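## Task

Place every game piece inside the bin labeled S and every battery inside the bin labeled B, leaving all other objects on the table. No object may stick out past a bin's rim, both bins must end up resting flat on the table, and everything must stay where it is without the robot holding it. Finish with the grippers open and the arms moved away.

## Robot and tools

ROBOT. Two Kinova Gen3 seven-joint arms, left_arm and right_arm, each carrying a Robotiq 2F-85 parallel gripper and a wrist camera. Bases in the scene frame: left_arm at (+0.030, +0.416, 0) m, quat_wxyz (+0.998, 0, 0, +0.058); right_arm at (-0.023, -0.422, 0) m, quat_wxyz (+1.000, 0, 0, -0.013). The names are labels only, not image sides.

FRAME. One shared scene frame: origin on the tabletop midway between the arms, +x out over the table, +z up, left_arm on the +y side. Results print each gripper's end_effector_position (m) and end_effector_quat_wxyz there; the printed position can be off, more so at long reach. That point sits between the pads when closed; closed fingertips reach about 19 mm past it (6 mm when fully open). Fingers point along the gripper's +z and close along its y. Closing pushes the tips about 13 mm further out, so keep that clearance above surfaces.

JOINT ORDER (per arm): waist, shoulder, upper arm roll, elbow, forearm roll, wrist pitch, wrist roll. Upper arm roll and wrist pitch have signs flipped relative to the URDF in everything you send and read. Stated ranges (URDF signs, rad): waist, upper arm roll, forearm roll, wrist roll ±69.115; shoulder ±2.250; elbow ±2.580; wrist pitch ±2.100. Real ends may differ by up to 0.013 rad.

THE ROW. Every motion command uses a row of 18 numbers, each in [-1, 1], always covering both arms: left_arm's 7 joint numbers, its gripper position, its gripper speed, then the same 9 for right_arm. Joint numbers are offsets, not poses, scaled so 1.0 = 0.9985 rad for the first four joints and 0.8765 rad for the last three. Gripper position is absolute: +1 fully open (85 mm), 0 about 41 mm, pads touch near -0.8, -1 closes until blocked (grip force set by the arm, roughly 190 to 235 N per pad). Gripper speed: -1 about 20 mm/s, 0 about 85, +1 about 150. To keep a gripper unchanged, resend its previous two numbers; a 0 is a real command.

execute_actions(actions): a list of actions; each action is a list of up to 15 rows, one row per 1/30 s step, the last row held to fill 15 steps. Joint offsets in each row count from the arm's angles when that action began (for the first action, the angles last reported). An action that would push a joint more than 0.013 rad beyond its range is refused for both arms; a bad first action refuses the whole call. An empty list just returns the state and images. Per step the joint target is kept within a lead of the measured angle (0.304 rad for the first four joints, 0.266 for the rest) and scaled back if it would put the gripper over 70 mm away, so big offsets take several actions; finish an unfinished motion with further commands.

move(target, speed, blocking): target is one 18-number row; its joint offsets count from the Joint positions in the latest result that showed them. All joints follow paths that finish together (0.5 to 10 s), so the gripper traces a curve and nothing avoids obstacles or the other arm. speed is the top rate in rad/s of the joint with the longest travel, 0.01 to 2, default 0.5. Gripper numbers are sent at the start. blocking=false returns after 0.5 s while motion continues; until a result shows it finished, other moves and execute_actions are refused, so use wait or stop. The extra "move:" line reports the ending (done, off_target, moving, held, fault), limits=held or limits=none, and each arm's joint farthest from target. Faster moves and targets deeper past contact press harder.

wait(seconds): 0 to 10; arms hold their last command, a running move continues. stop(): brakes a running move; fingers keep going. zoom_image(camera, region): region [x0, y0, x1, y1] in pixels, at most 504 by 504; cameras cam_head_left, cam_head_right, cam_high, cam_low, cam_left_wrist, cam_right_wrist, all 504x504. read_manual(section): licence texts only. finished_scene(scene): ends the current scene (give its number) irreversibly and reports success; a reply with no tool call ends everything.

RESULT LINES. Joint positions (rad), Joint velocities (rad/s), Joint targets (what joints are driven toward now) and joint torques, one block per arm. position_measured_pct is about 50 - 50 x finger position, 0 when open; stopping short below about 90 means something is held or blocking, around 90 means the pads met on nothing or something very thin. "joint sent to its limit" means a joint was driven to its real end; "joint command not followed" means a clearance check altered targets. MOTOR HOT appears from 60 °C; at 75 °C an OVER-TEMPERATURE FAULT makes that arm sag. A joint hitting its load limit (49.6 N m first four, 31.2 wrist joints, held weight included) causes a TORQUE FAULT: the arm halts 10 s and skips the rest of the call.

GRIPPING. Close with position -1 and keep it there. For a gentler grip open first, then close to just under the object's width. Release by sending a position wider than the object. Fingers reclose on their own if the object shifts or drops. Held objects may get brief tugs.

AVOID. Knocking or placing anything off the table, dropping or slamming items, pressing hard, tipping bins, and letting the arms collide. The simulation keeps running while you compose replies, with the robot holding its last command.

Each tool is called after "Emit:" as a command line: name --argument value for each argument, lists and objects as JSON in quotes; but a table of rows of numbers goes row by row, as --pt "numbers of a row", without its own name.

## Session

Emit:
execute_actions --actions '[]'

Scene clock: 0.00 s.
left_arm: end_effector_position=(+0.2151, +0.4205, +0.3583) position_measured_pct=0.0 end_effector_quat_wxyz=(+0.498, +0.590, +0.596, -0.220) | right_arm: end_effector_position=(+0.5689, +0.0253, +0.2541) position_measured_pct=0.0 end_effector_quat_wxyz=(-0.265, +0.797, +0.360, +0.407)
Joint names: [waist, shoulder, upper arm roll, elbow, forearm roll, wrist pitch, wrist roll]
Joint positions: left_arm=[-0.506  0.194  0.846  2.187  0.542 -1.942  4.627] | right_arm=[-0.533  0.661  0.008  1.591 -1.72  -0.412  0.288]
Joint velocities: left_arm=[-0.     0.001  0.    -0.     0.    -0.    -0.002] | right_arm=[-0.     0.     0.    -0.     0.001 -0.    -0.   ]
Joint torques (N m, as the joint torque sensors report them, + toward a larger Joint positions number): no reading
Motor temperatures (°C, as the motors report them): left_arm=[26 34 29 28 31 33 34] | right_arm=[31 29 27 29 37 38 32]
Joint targets: left_arm=[-0.506 0.194 0.846 2.187 0.542 -1.942 4.627] | right_arm=[-0.533 0.661 0.008 1.591 -1.720 -0.412 0.288]

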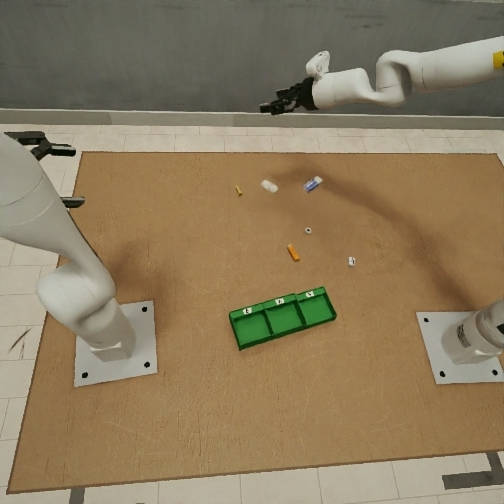

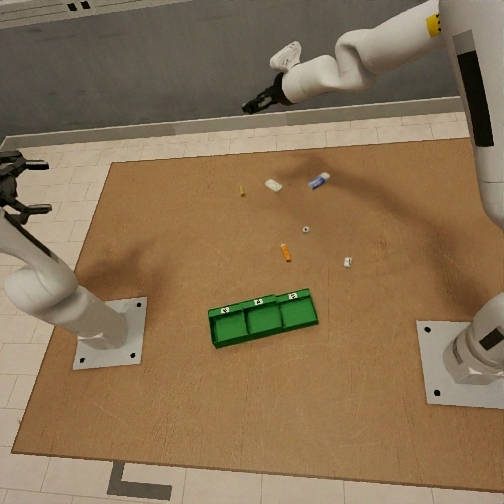

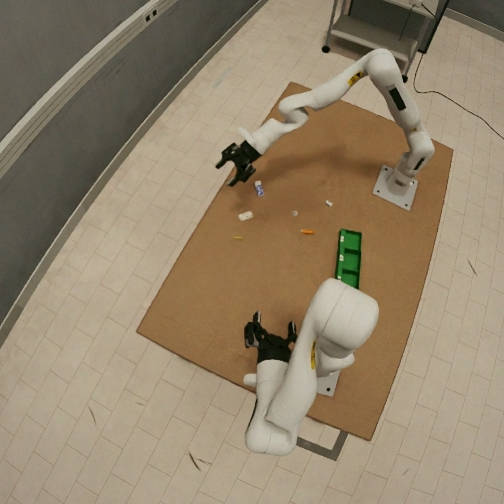

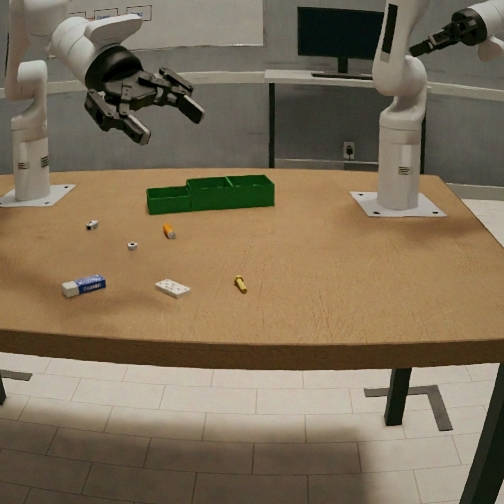

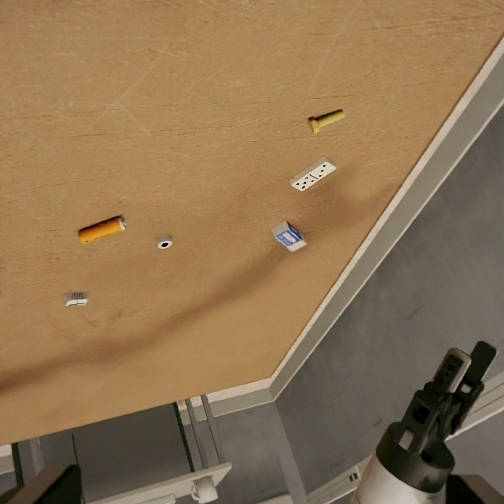

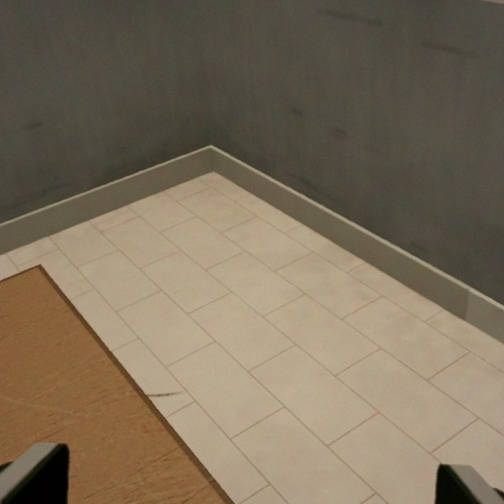

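Emit:
zoom_image --camera "cam_head_left" --region '[215,165,395,355]'

Emit:
move --target '[0,0,0,0,0,0,0,1,0, 1,-0.3,0,0,0,0,0,1,0]' --speed 1.2

Region (215, 165, 395, 355) of cam_head_left's 504x504 image, scaled by 2.653, with more detail than that image has; it fills the left 477 columns of this view, and the rest is white.

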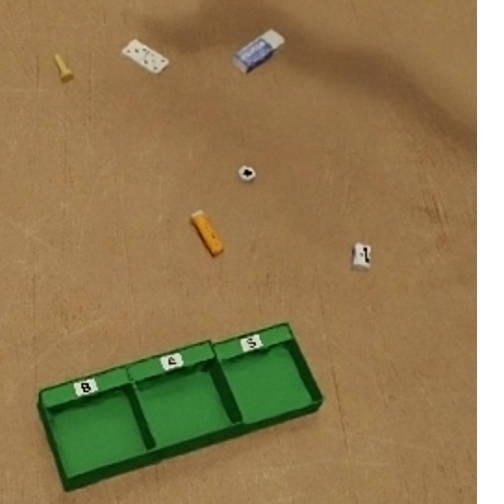

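Scene clock: 5.03 s.
left_arm: end_effector_position=(+0.2151, +0.4205, +0.3583) position_measured_pct=0.0 end_effector_quat_wxyz=(+0.498, +0.590, +0.596, -0.220) | right_arm: end_effector_position=(+0.6523, -0.6662, +0.4722) position_measured_pct=0.0 end_effector_quat_wxyz=(+0.015, +0.801, -0.026, +0.598)
Joint names: [waist, shoulder, upper arm roll, elbow, forearm roll, wrist pitch, wrist roll]
Joint positions: left_arm=[-0.506  0.194  0.846  2.187  0.542 -1.942  4.627] | right_arm=[ 0.466  0.361  0.008  1.591 -1.72  -0.412  0.288]
Joint velocities: left_arm=[-0.     0.     0.001  0.001 -0.    -0.    -0.001] | right_arm=[ 0.003 -0.001  0.    -0.001 -0.    -0.002 -0.   ]
Joint torques (N m, as the joint torque sensors report them, + toward a larger Joint positions number): left_arm=[ 0.15 -7.54  0.58 -3.68  0.52 -2.82 -0.3 ] | right_arm=[  0.01 -19.14   0.68 -10.14  -0.98  -0.99  -0.38]
Motor temperatures (°C, as the motors report them): left_arm=[26 34 29 28 31 33 34] | right_arm=[31 29 27 29 37 38 32]
Joint targets: left_arm=[-0.506 0.194 0.846 2.187 0.542 -1.942 4.627] | right_arm=[0.466 0.361 0.008 1.591 -1.720 -0.412 0.288]
move: done; limits=none; left_arm: farthest joint: the waist, 0.000 radians from its target (0.000 radians at the start); right_arm: farthest joint: the waist, 0.000 radians from its target (0.998 radians at the start)

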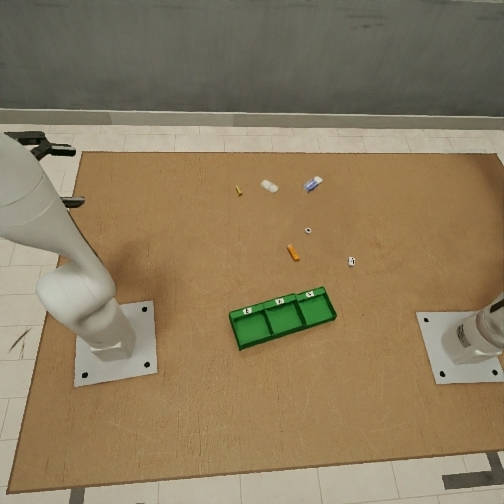

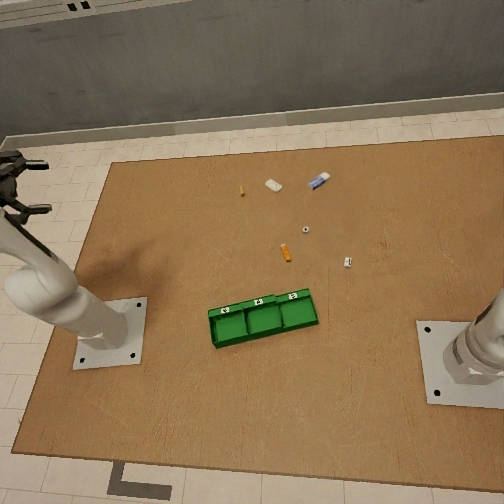

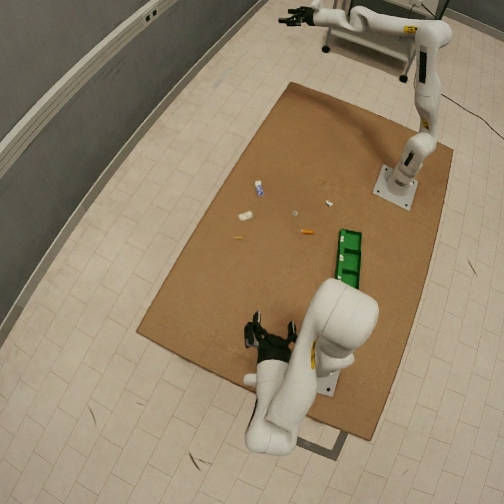

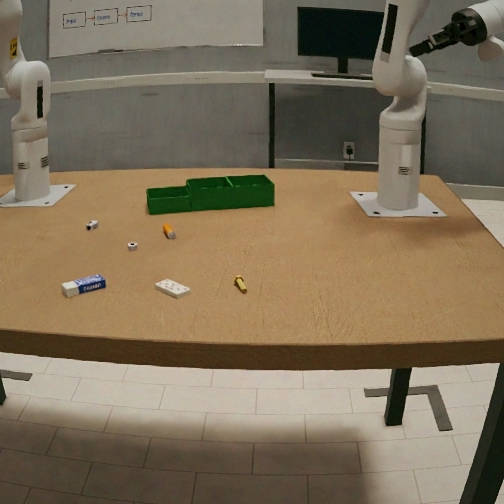

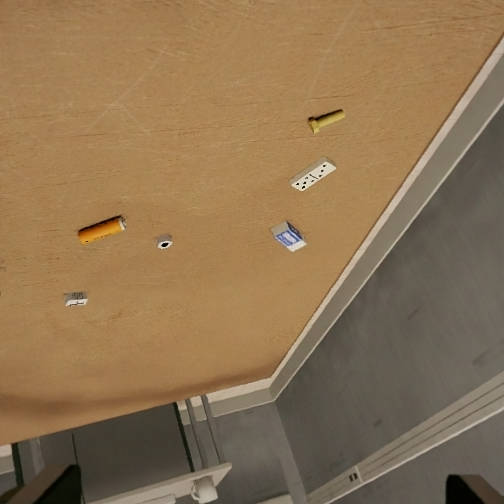

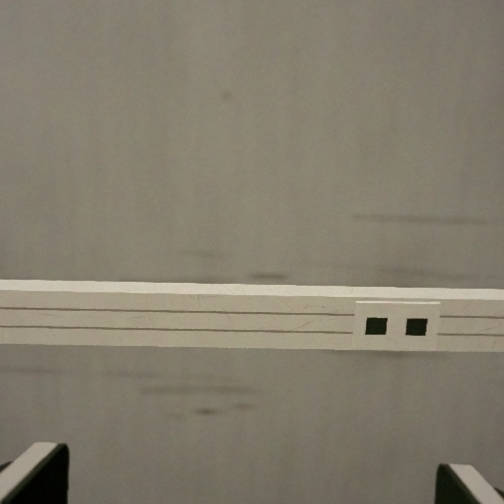

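Emit:
move --target '[0.843,0,-0.846,-0.67,-0.626,0.52,-0.843,1,0, 0,0,0,0,0,0,0,1,0]' --speed 1.1

Emit:
move --target '[0.843,0.4,0,0,0,0.52,-0.843,1,0, 0,0,0,0,0,0,0,1,0]' --speed 1.1

Scene clock: 24.23 s.
left_arm: end_effector_position=(+0.3912, +0.3123, +0.3426) position_measured_pct=0.0 end_effector_quat_wxyz=(+0.005, +0.867, -0.498, -0.028) | right_arm: end_effector_position=(+0.6523, -0.6662, +0.4722) position_measured_pct=0.0 end_effector_quat_wxyz=(+0.015, +0.801, -0.026, +0.598)
Joint names: [waist, shoulder, upper arm roll, elbow, forearm roll, wrist pitch, wrist roll]
Joint positions: left_arm=[ 0.335  0.194  0.001  1.518 -0.006 -1.486  3.888] | right_arm=[ 0.466  0.361  0.008  1.591 -1.72  -0.412  0.288]
Joint velocities: left_arm=[ 0.002 -0.001 -0.002  0.001  0.    -0.001  0.001] | right_arm=[ 0.001 -0.    -0.    -0.    -0.003  0.    -0.   ]
Joint torques (N m, as the joint torque sensors report them, + toward a larger Joint positions number): left_arm=[  0.26 -12.87  -0.07  -8.22  -0.18  -0.36  -0.2 ] | right_arm=[  0.07 -19.19   0.69 -10.15  -1.1   -1.09  -0.38]
Motor temperatures (°C, as the motors report them): left_arm=[26 33 29 28 31 33 34] | right_arm=[31 29 27 29 37 38 32]
Joint targets: left_arm=[0.336 0.194 0.001 1.518 -0.006 -1.486 3.888] | right_arm=[0.466 0.361 0.008 1.591 -1.720 -0.412 0.288]
move: done; limits=none; left_arm: farthest joint: the waist, 0.000 radians from its target (0.842 radians at the start); right_arm: farthest joint: the waist, 0.000 radians from its target (0.000 radians at the start)

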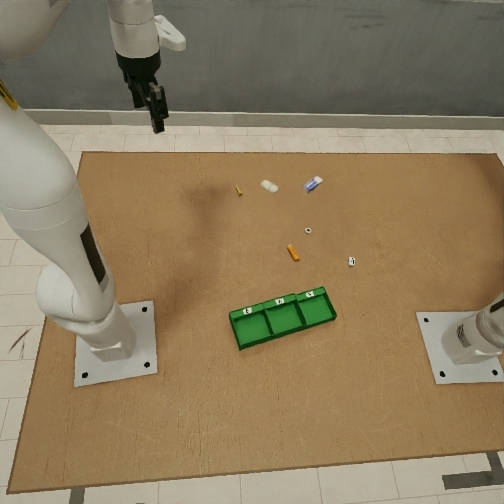

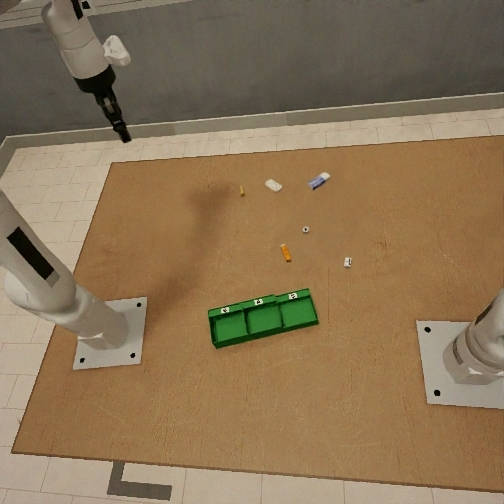

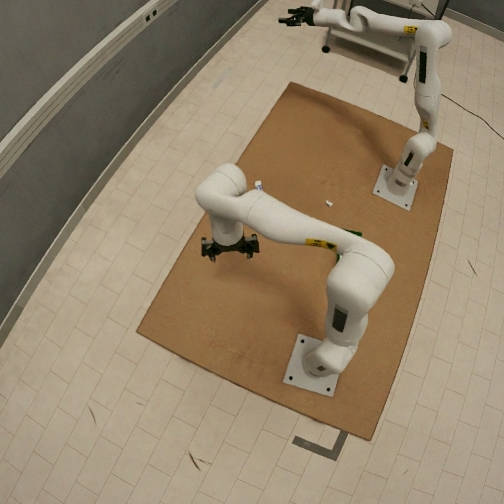

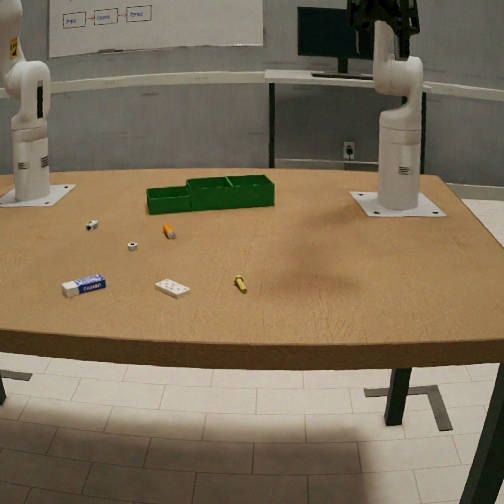

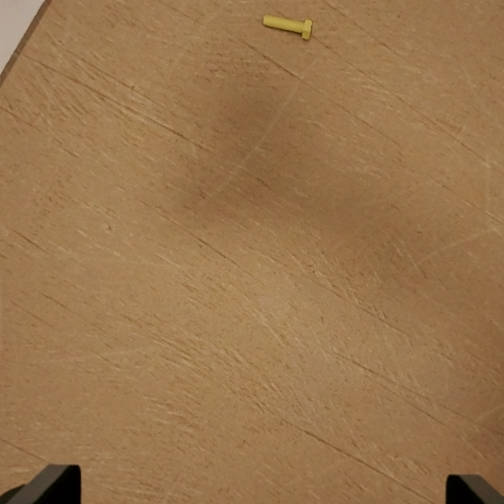

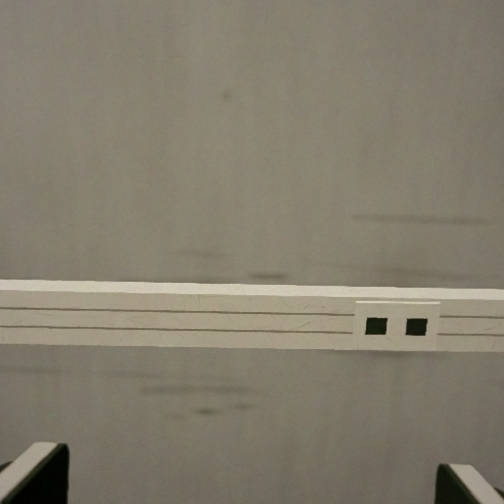

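Scene clock: 25.97 s.
left_arm: end_effector_position=(+0.2569, -0.0359, +0.1606) position_measured_pct=0.0 end_effector_quat_wxyz=(+0.003, -0.255, +0.967, +0.001) | right_arm: end_effector_position=(+0.6523, -0.6662, +0.4722) position_measured_pct=0.0 end_effector_quat_wxyz=(+0.015, +0.801, -0.026, +0.598)
Joint names: [waist, shoulder, upper arm roll, elbow, forearm roll, wrist pitch, wrist roll]
Joint positions: left_arm=[ 1.177  0.593  0.001  1.518 -0.006 -1.03   3.149] | right_arm=[ 0.466  0.361  0.008  1.591 -1.72  -0.412  0.288]
Joint velocities: left_arm=[ 0.003 -0.002 -0.    -0.    -0.001 -0.001 -0.002] | right_arm=[-0.     0.    -0.     0.    -0.001 -0.    -0.   ]
Joint torques (N m, as the joint torque sensors report them, + toward a larger Joint positions number): left_arm=[  0.13 -19.24  -0.22  -7.16  -0.24  -0.19  -0.19] | right_arm=[  0.13 -19.16   0.65 -10.08  -1.1   -0.94  -0.42]
Motor temperatures (°C, as the motors report them): left_arm=[26 33 29 28 31 33 34] | right_arm=[31 29 27 29 37 38 32]
Joint targets: left_arm=[1.177 0.594 0.001 1.518 -0.006 -1.030 3.149] | right_arm=[0.466 0.361 0.008 1.591 -1.720 -0.412 0.288]
move: done; limits=none; left_arm: farthest joint: the waist, 0.000 radians from its target (0.841 radians at the start); right_arm: farthest joint: the waist, 0.000 radians from its target (0.000 radians at the start)

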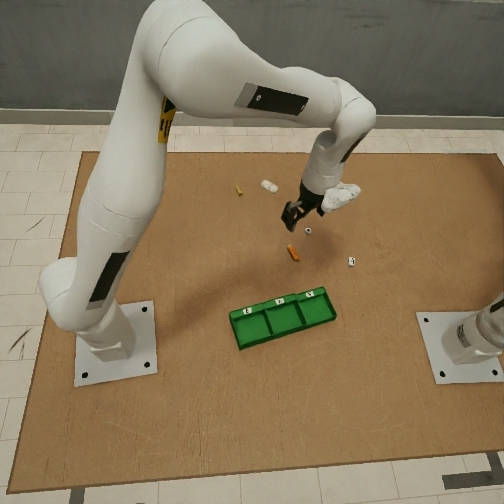

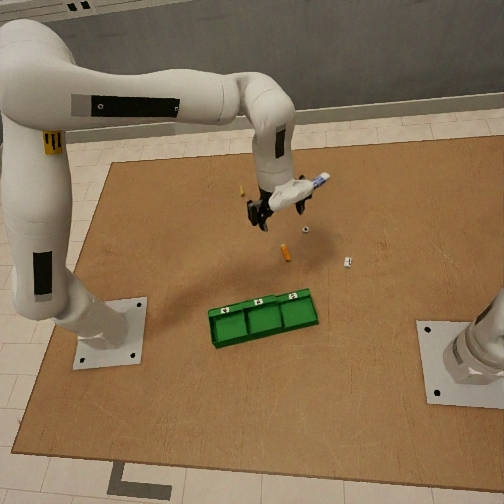

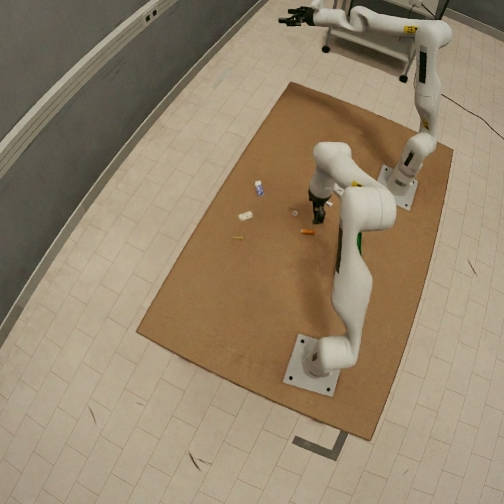

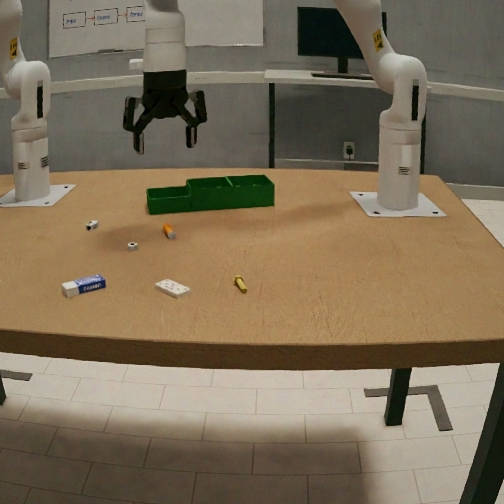

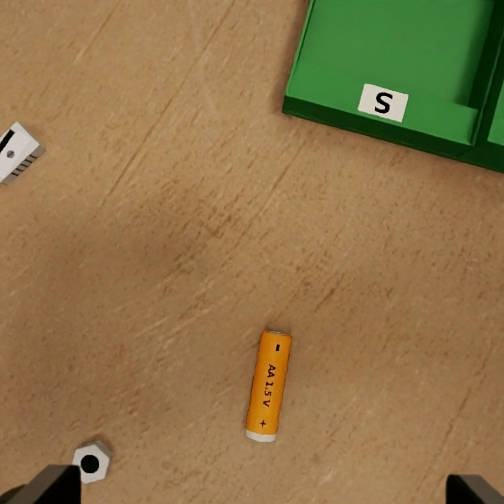

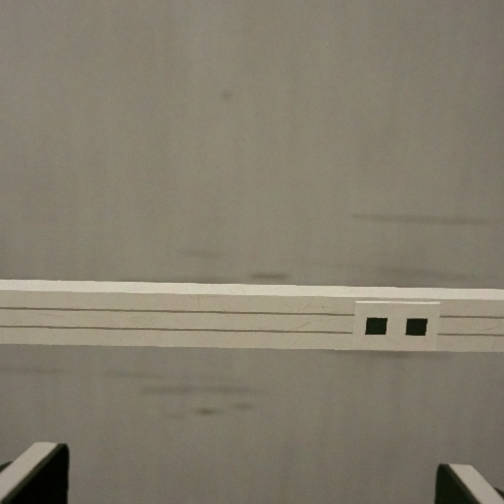

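Emit:
move --target '[-0.007,0.209,0,0.126,0,0.383,-0.228,0.1,0.5, 0,0,0,0,0,0,0,1,0]' --speed 0.55

Scene clock: 32.60 s.
left_arm: end_effector_position=(+0.2595, -0.0341, +0.0249) position_measured_pct=45.2 end_effector_quat_wxyz=(+0.003, -0.160, +0.987, +0.000) | right_arm: end_effector_position=(+0.6523, -0.6662, +0.4722) position_measured_pct=0.0 end_effector_quat_wxyz=(+0.015, +0.801, -0.026, +0.598)
Joint names: [waist, shoulder, upper arm roll, elbow, forearm roll, wrist pitch, wrist roll]
Joint positions: left_arm=[ 1.17   0.802  0.001  1.644 -0.006 -0.694  2.949] | right_arm=[ 0.466  0.361  0.008  1.591 -1.72  -0.412  0.288]
Joint velocities: left_arm=[ 0.001  0.001 -0.    -0.     0.002 -0.     0.001] | right_arm=[-0.001  0.001 -0.     0.     0.002 -0.002  0.   ]
Joint torques (N m, as the joint torque sensors report them, + toward a larger Joint positions number): left_arm=[  0.24 -20.17  -0.41  -5.11  -0.14  -0.19  -0.27] | right_arm=[  0.23 -19.01   0.65 -10.33  -1.04  -1.01  -0.4 ]
Motor temperatures (°C, as the motors report them): left_arm=[26 34 29 28 31 33 34] | right_arm=[31 29 27 29 37 38 32]
Joint targets: left_arm=[1.170 0.802 0.001 1.644 -0.006 -0.694 2.949] | right_arm=[0.466 0.361 0.008 1.591 -1.720 -0.412 0.288]
move: done; limits=none; left_arm: farthest joint: the waist, 0.000 radians from its target (0.007 radians at the start); right_arm: farthest joint: the waist, 0.000 radians from its target (0.000 radians at the start)

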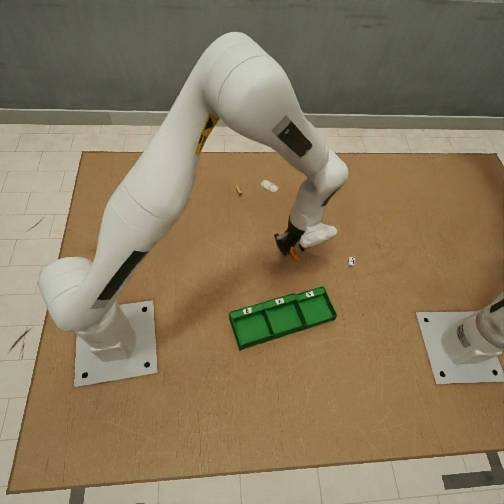

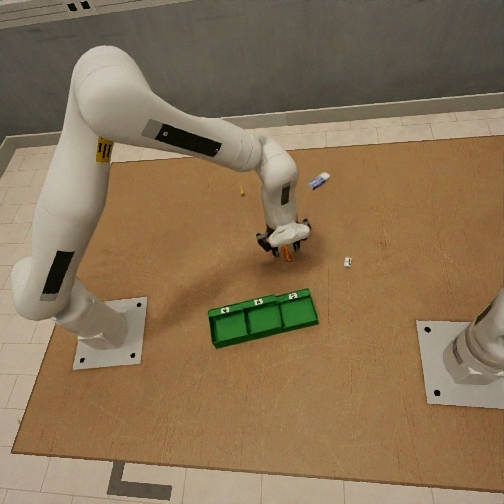

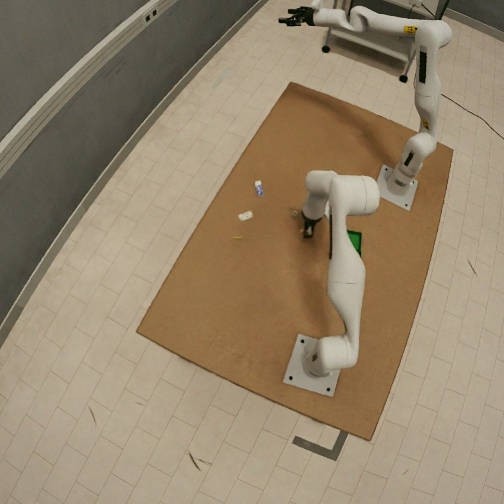

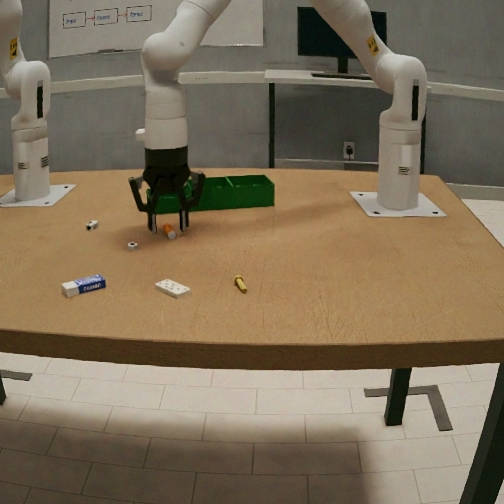

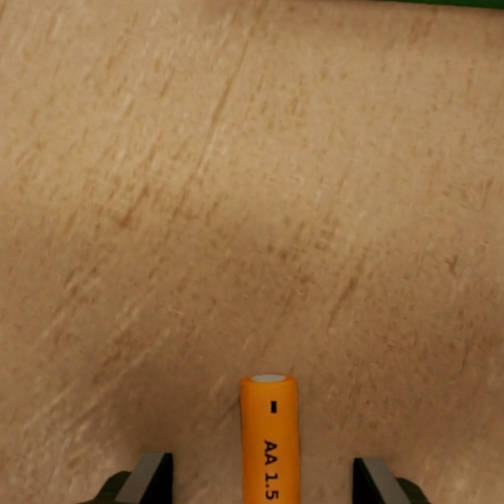

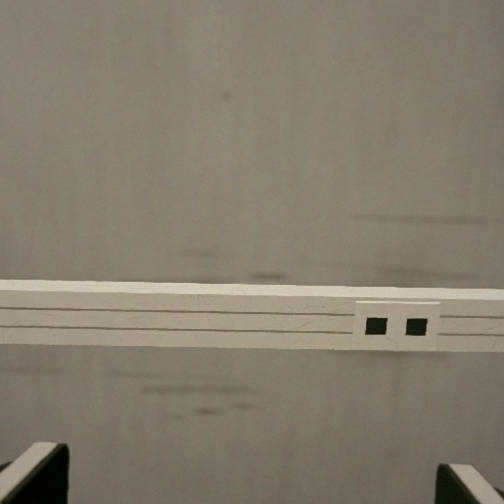

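Emit:
execute_actions --actions '[[[0,0.008,0,0,0,0.009,0,0.1,1,0,0,0,0,0,0,0,1,0]],[[0,0,0,0,0,0,0,-1,0.5,0,0,0,0,0,0,0,1,0]],[[0,0,0,0,0,0,0,-1,0.5,0,0,0,0,0,0,0,1,0]]]'

Emit:
move --target '[0,-0.217,0,-0.126,0,-0.392,-0.5,-1,0.5, 0,0,0,0,0,0,0,1,0]' --speed 0.8

Emit:
move --target '[0.403,-0.261,0,0.702,0,0.502,-0.914,-1,0.5, 0,0,0,0,0,0,0,1,0]' --speed 1.0

Scene clock: 47.43 s.
left_arm: end_effector_position=(+0.2599, -0.0347, +0.0213) position_measured_pct=81.0 end_effector_quat_wxyz=(+0.003, -0.160, +0.987, -0.000) | right_arm: end_effector_position=(+0.6523, -0.6662, +0.4722) position_measured_pct=0.0 end_effector_quat_wxyz=(+0.015, +0.801, -0.026, +0.598)
Joint names: [waist, shoulder, upper arm roll, elbow, forearm roll, wrist pitch, wrist roll]
Joint positions: left_arm=[ 1.17   0.809  0.001  1.643 -0.006 -0.687  2.949] | right_arm=[ 0.466  0.361  0.008  1.591 -1.72  -0.412  0.288]
Joint velocities: left_arm=[ 0.     0.     0.    -0.     0.     0.    -0.002] | right_arm=[-0.001 -0.001 -0.    -0.     0.003 -0.001 -0.   ]
Joint torques (N m, as the joint torque sensors report them, + toward a larger Joint positions number): left_arm=[ -0.03 -20.36  -0.53  -5.09  -0.16  -0.13  -0.24] | right_arm=[  0.16 -18.96   0.63 -10.23  -1.03  -0.99  -0.4 ]
Motor temperatures (°C, as the motors report them): left_arm=[26 34 29 28 31 33 34] | right_arm=[31 29 27 29 37 38 32]
Joint targets: left_arm=[1.170 0.809 0.001 1.643 -0.006 -0.687 2.949] | right_arm=[0.466 0.361 0.008 1.591 -1.720 -0.412 0.288]

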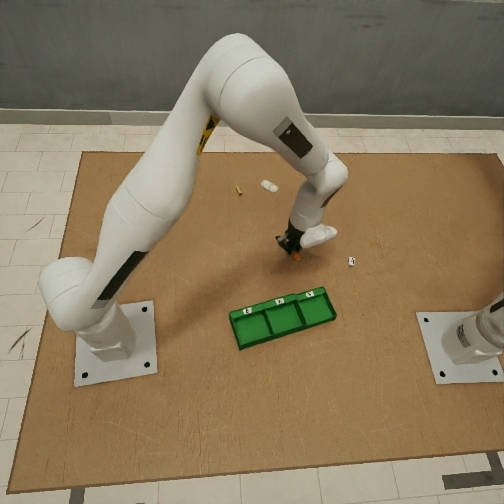

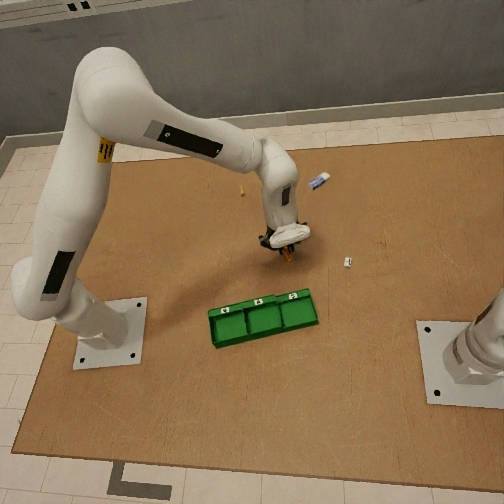

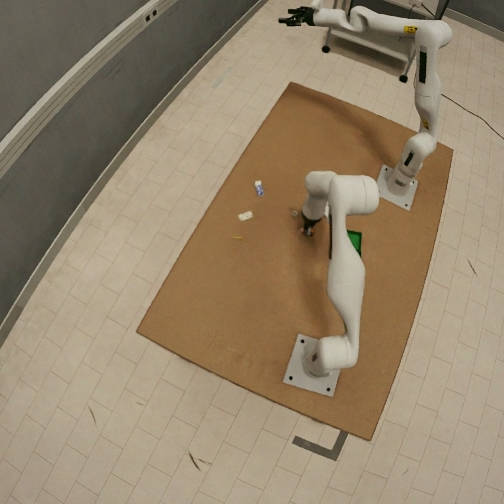

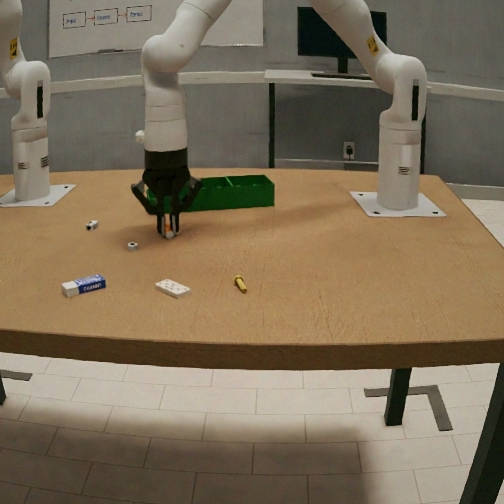

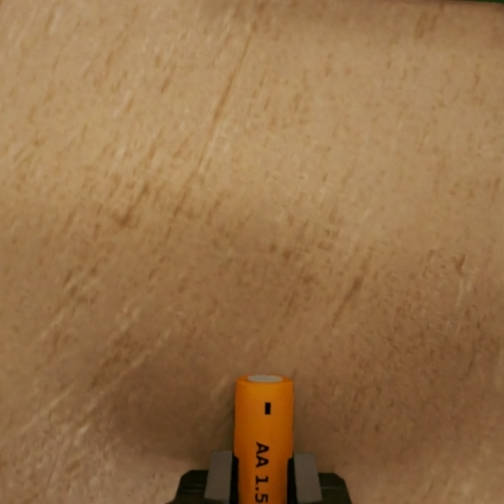

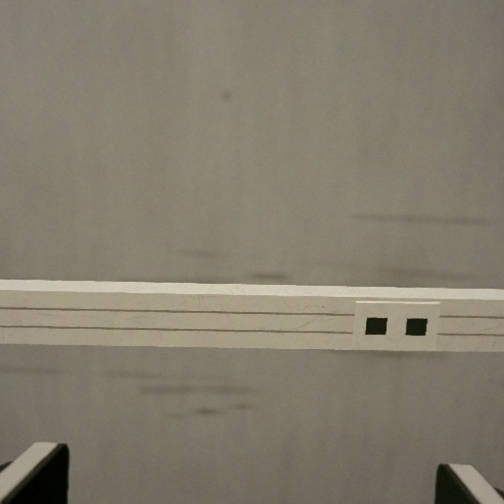

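Scene clock: 48.57 s.
left_arm: end_effector_position=(+0.2602, -0.0345, +0.1610) position_measured_pct=81.0 end_effector_quat_wxyz=(+0.003, +0.058, +0.998, +0.001) | right_arm: end_effector_position=(+0.6523, -0.6662, +0.4722) position_measured_pct=0.0 end_effector_quat_wxyz=(+0.015, +0.801, -0.026, +0.598)
Joint names: [waist, shoulder, upper arm roll, elbow, forearm roll, wrist pitch, wrist roll]
Joint positions: left_arm=[ 1.17   0.593  0.001  1.518 -0.006 -1.03   2.511] | right_arm=[ 0.466  0.361  0.008  1.591 -1.72  -0.412  0.288]
Joint velocities: left_arm=[ 0.    -0.003 -0.    -0.001 -0.001  0.     0.001] | right_arm=[-0.     0.     0.     0.001  0.002  0.001 -0.   ]
Joint torques (N m, as the joint torque sensors report them, + toward a larger Joint positions number): left_arm=[  0.13 -18.74  -0.33  -7.27  -0.13  -0.19  -0.27] | right_arm=[  0.09 -19.13   0.6  -10.11  -1.1   -1.01  -0.34]
Motor temperatures (°C, as the motors report them): left_arm=[26 34 29 28 31 33 34] | right_arm=[31 29 27 29 37 38 32]
Joint targets: left_arm=[1.170 0.592 0.001 1.518 -0.006 -1.030 2.511] | right_arm=[0.466 0.361 0.008 1.591 -1.720 -0.412 0.288]
move: done; limits=none; left_arm: farthest joint: the waist, 0.000 radians from its target (0.000 radians at the start); right_arm: farthest joint: the waist, 0.000 radians from its target (0.000 radians at the start)

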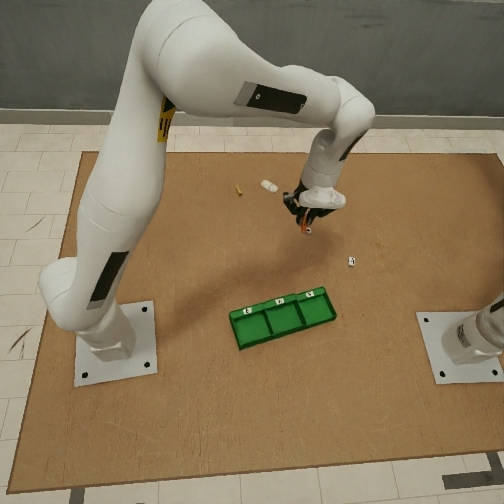

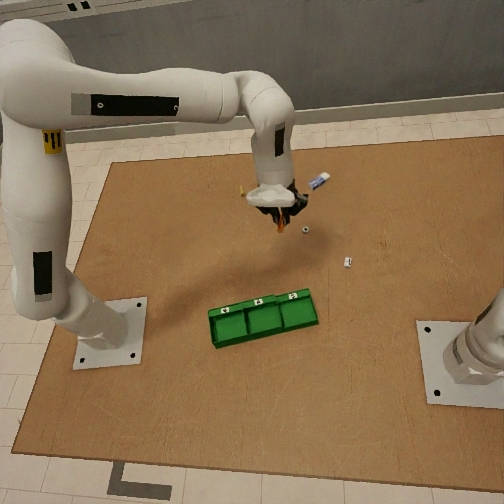

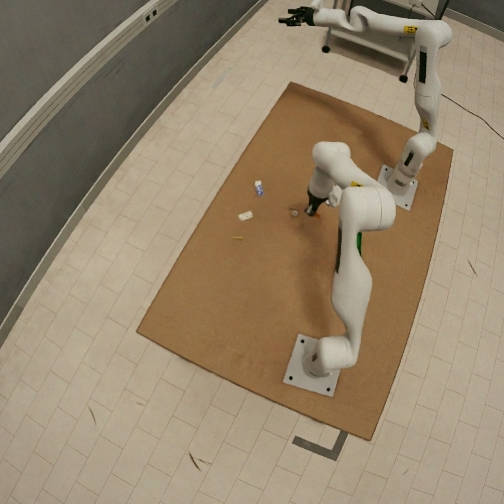

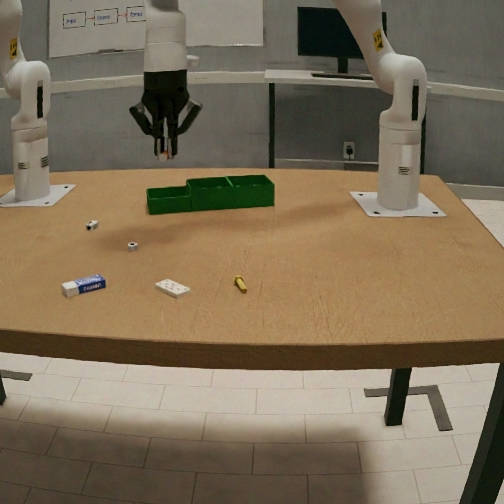

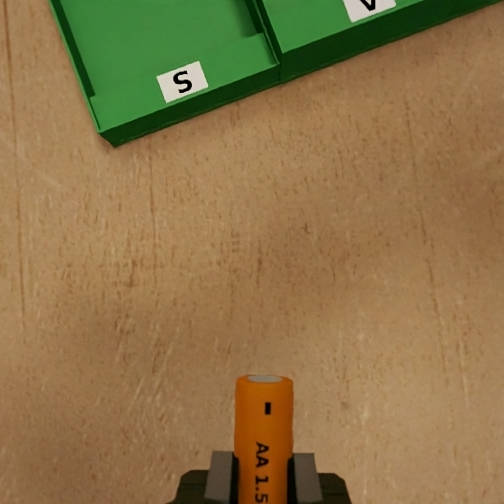

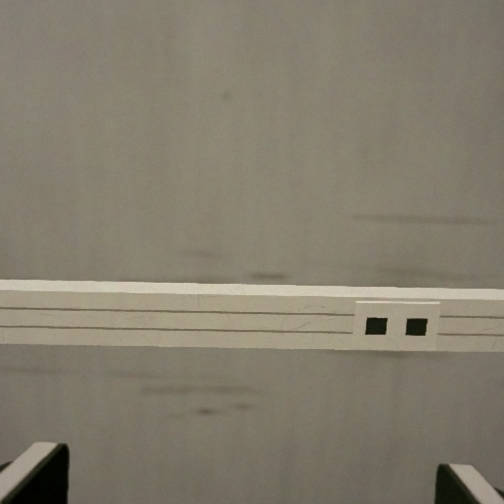

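Scene clock: 50.07 s.
left_arm: end_effector_position=(+0.0428, +0.1027, +0.1102) position_measured_pct=81.0 end_effector_quat_wxyz=(+0.002, +0.613, +0.790, +0.001) | right_arm: end_effector_position=(+0.6523, -0.6662, +0.4722) position_measured_pct=0.0 end_effector_quat_wxyz=(+0.015, +0.801, -0.026, +0.598)
Joint names: [waist, shoulder, upper arm roll, elbow, forearm roll, wrist pitch, wrist roll]
Joint positions: left_arm=[ 1.572  0.332  0.001  2.219 -0.006 -0.59   1.71 ] | right_arm=[ 0.466  0.361  0.008  1.591 -1.72  -0.412  0.288]
Joint velocities: left_arm=[ 0.004 -0.002  0.     0.    -0.001 -0.    -0.001] | right_arm=[ 0.    -0.001  0.     0.001 -0.001  0.001 -0.   ]
Joint torques (N m, as the joint torque sensors report them, + toward a larger Joint positions number): left_arm=[  0.02 -11.99  -0.1   -4.48  -0.1   -0.2   -0.25] | right_arm=[  0.02 -19.08   0.62 -10.31  -1.03  -1.05  -0.38]
Motor temperatures (°C, as the motors report them): left_arm=[26 34 29 28 31 33 34] | right_arm=[31 29 27 29 37 38 32]
Joint targets: left_arm=[1.572 0.332 0.001 2.219 -0.006 -0.590 1.710] | right_arm=[0.466 0.361 0.008 1.591 -1.720 -0.412 0.288]
move: done; limits=none; left_arm: farthest joint: the waist, 0.000 radians from its target (0.403 radians at the start); right_arm: farthest joint: the waist, 0.000 radians from its target (0.000 radians at the start)

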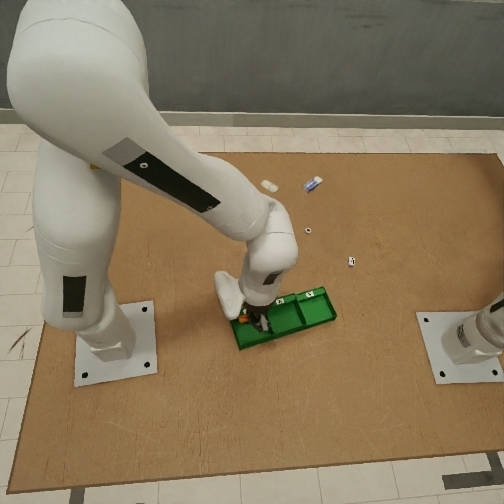

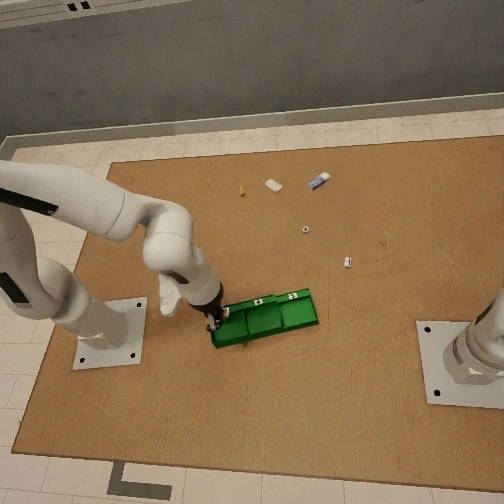

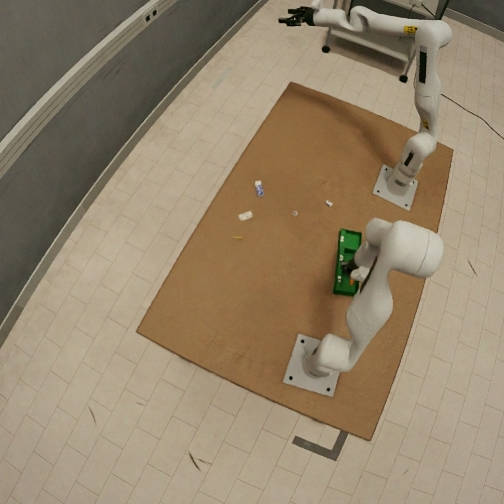

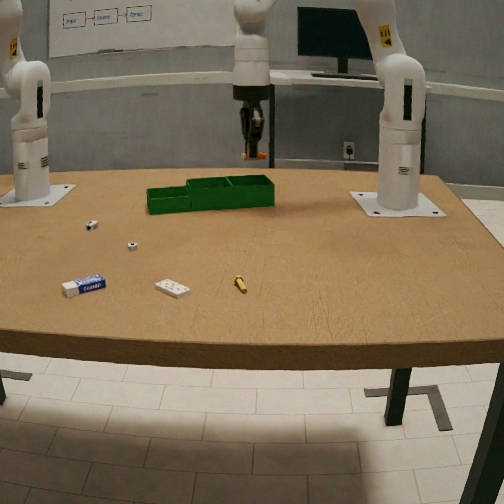

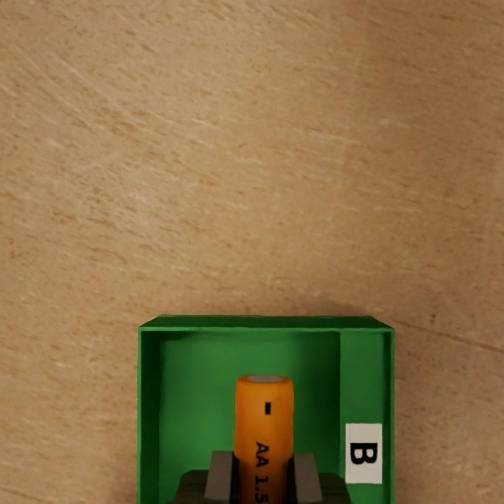

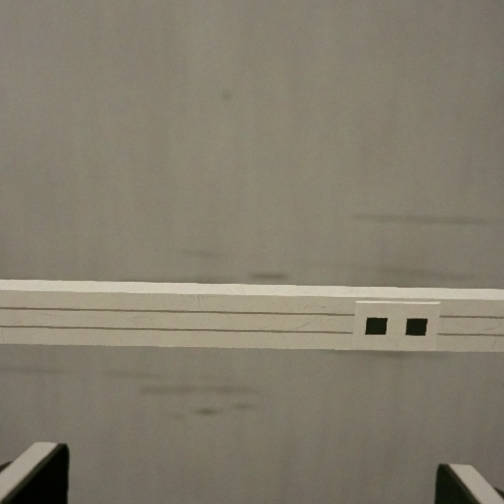

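Emit:
move --target '[0.019,0.123,0,0.005,0,0.146,0.022,-1,0.5, 0,0,0,0,0,0,0,1,0]' --speed 0.3

Scene clock: 60.00 s.
left_arm: end_effector_position=(+0.0379, +0.0895, +0.0701) position_measured_pct=81.0 end_effector_quat_wxyz=(+0.001, +0.614, +0.790, +0.001) | right_arm: end_effector_position=(+0.6523, -0.6662, +0.4722) position_measured_pct=0.0 end_effector_quat_wxyz=(+0.015, +0.801, -0.026, +0.598)
Joint names: [waist, shoulder, upper arm roll, elbow, forearm roll, wrist pitch, wrist roll]
Joint positions: left_arm=[ 1.591  0.455  0.001  2.223 -0.006 -0.462  1.729] | right_arm=[ 0.466  0.361  0.008  1.591 -1.72  -0.412  0.288]
Joint velocities: left_arm=[ 0.    -0.001  0.001 -0.    -0.001  0.     0.001] | right_arm=[-0.    -0.    -0.     0.     0.001 -0.     0.   ]
Joint torques (N m, as the joint torque sensors report them, + toward a larger Joint positions number): left_arm=[  0.05 -12.95  -0.15  -3.5   -0.23  -0.26  -0.27] | right_arm=[  0.22 -18.94   0.77 -10.25  -1.07  -1.02  -0.42]
Motor temperatures (°C, as the motors report them): left_arm=[26 34 29 28 31 33 34] | right_arm=[31 29 27 29 37 38 32]
Joint targets: left_arm=[1.591 0.455 0.001 2.223 -0.006 -0.462 1.729] | right_arm=[0.466 0.361 0.008 1.591 -1.720 -0.412 0.288]
move: done; limits=none; left_arm: farthest joint: the waist, 0.000 radians from its target (0.019 radians at the start); right_arm: farthest joint: the waist, 0.000 radians from its target (0.000 radians at the start)

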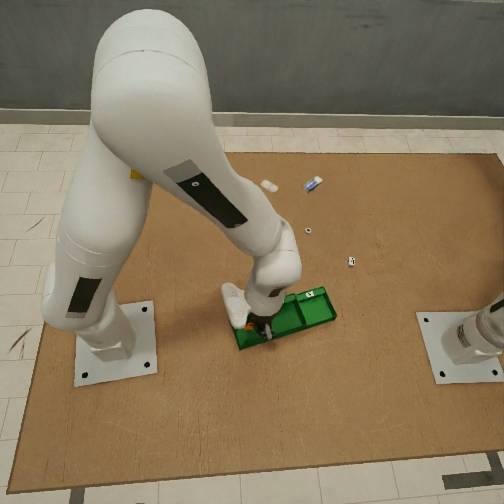

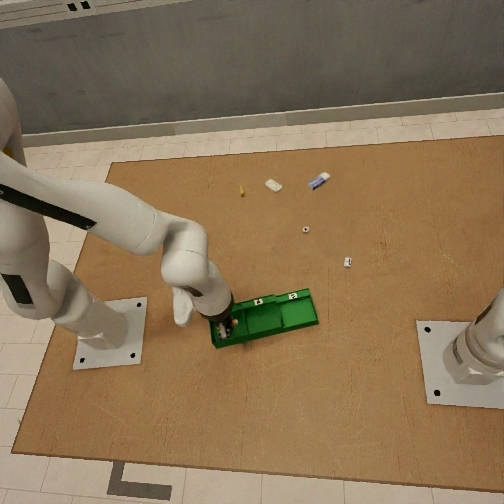

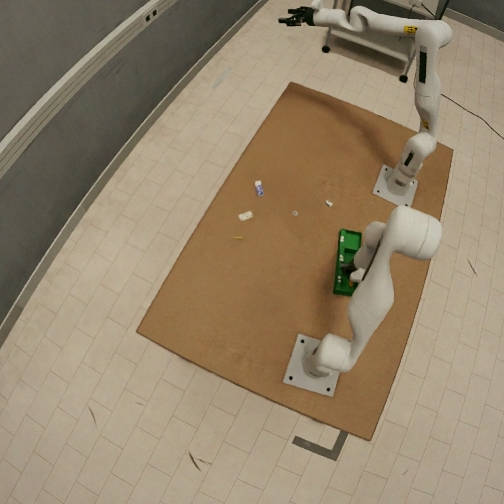

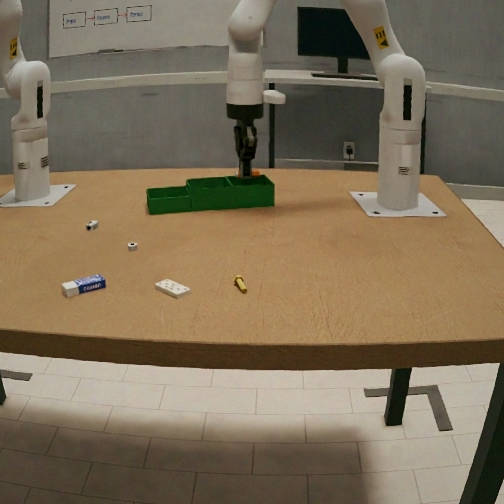

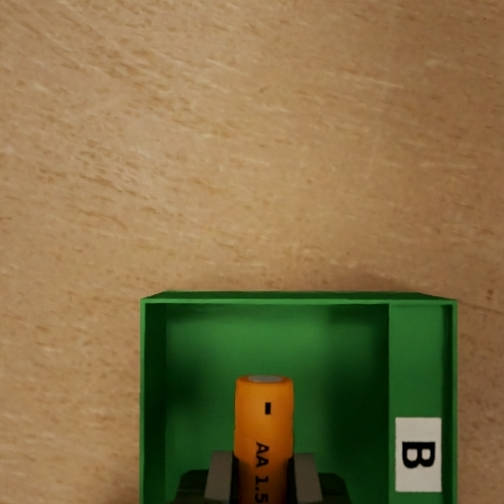

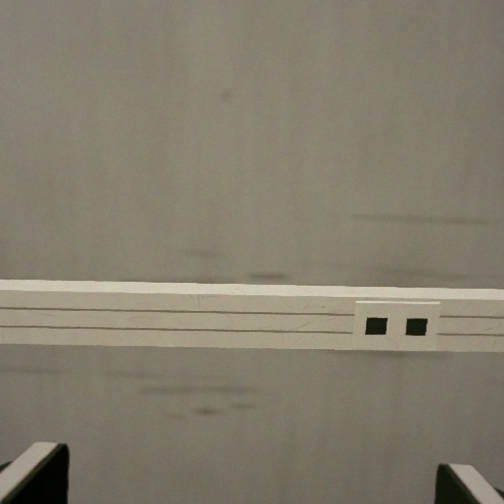

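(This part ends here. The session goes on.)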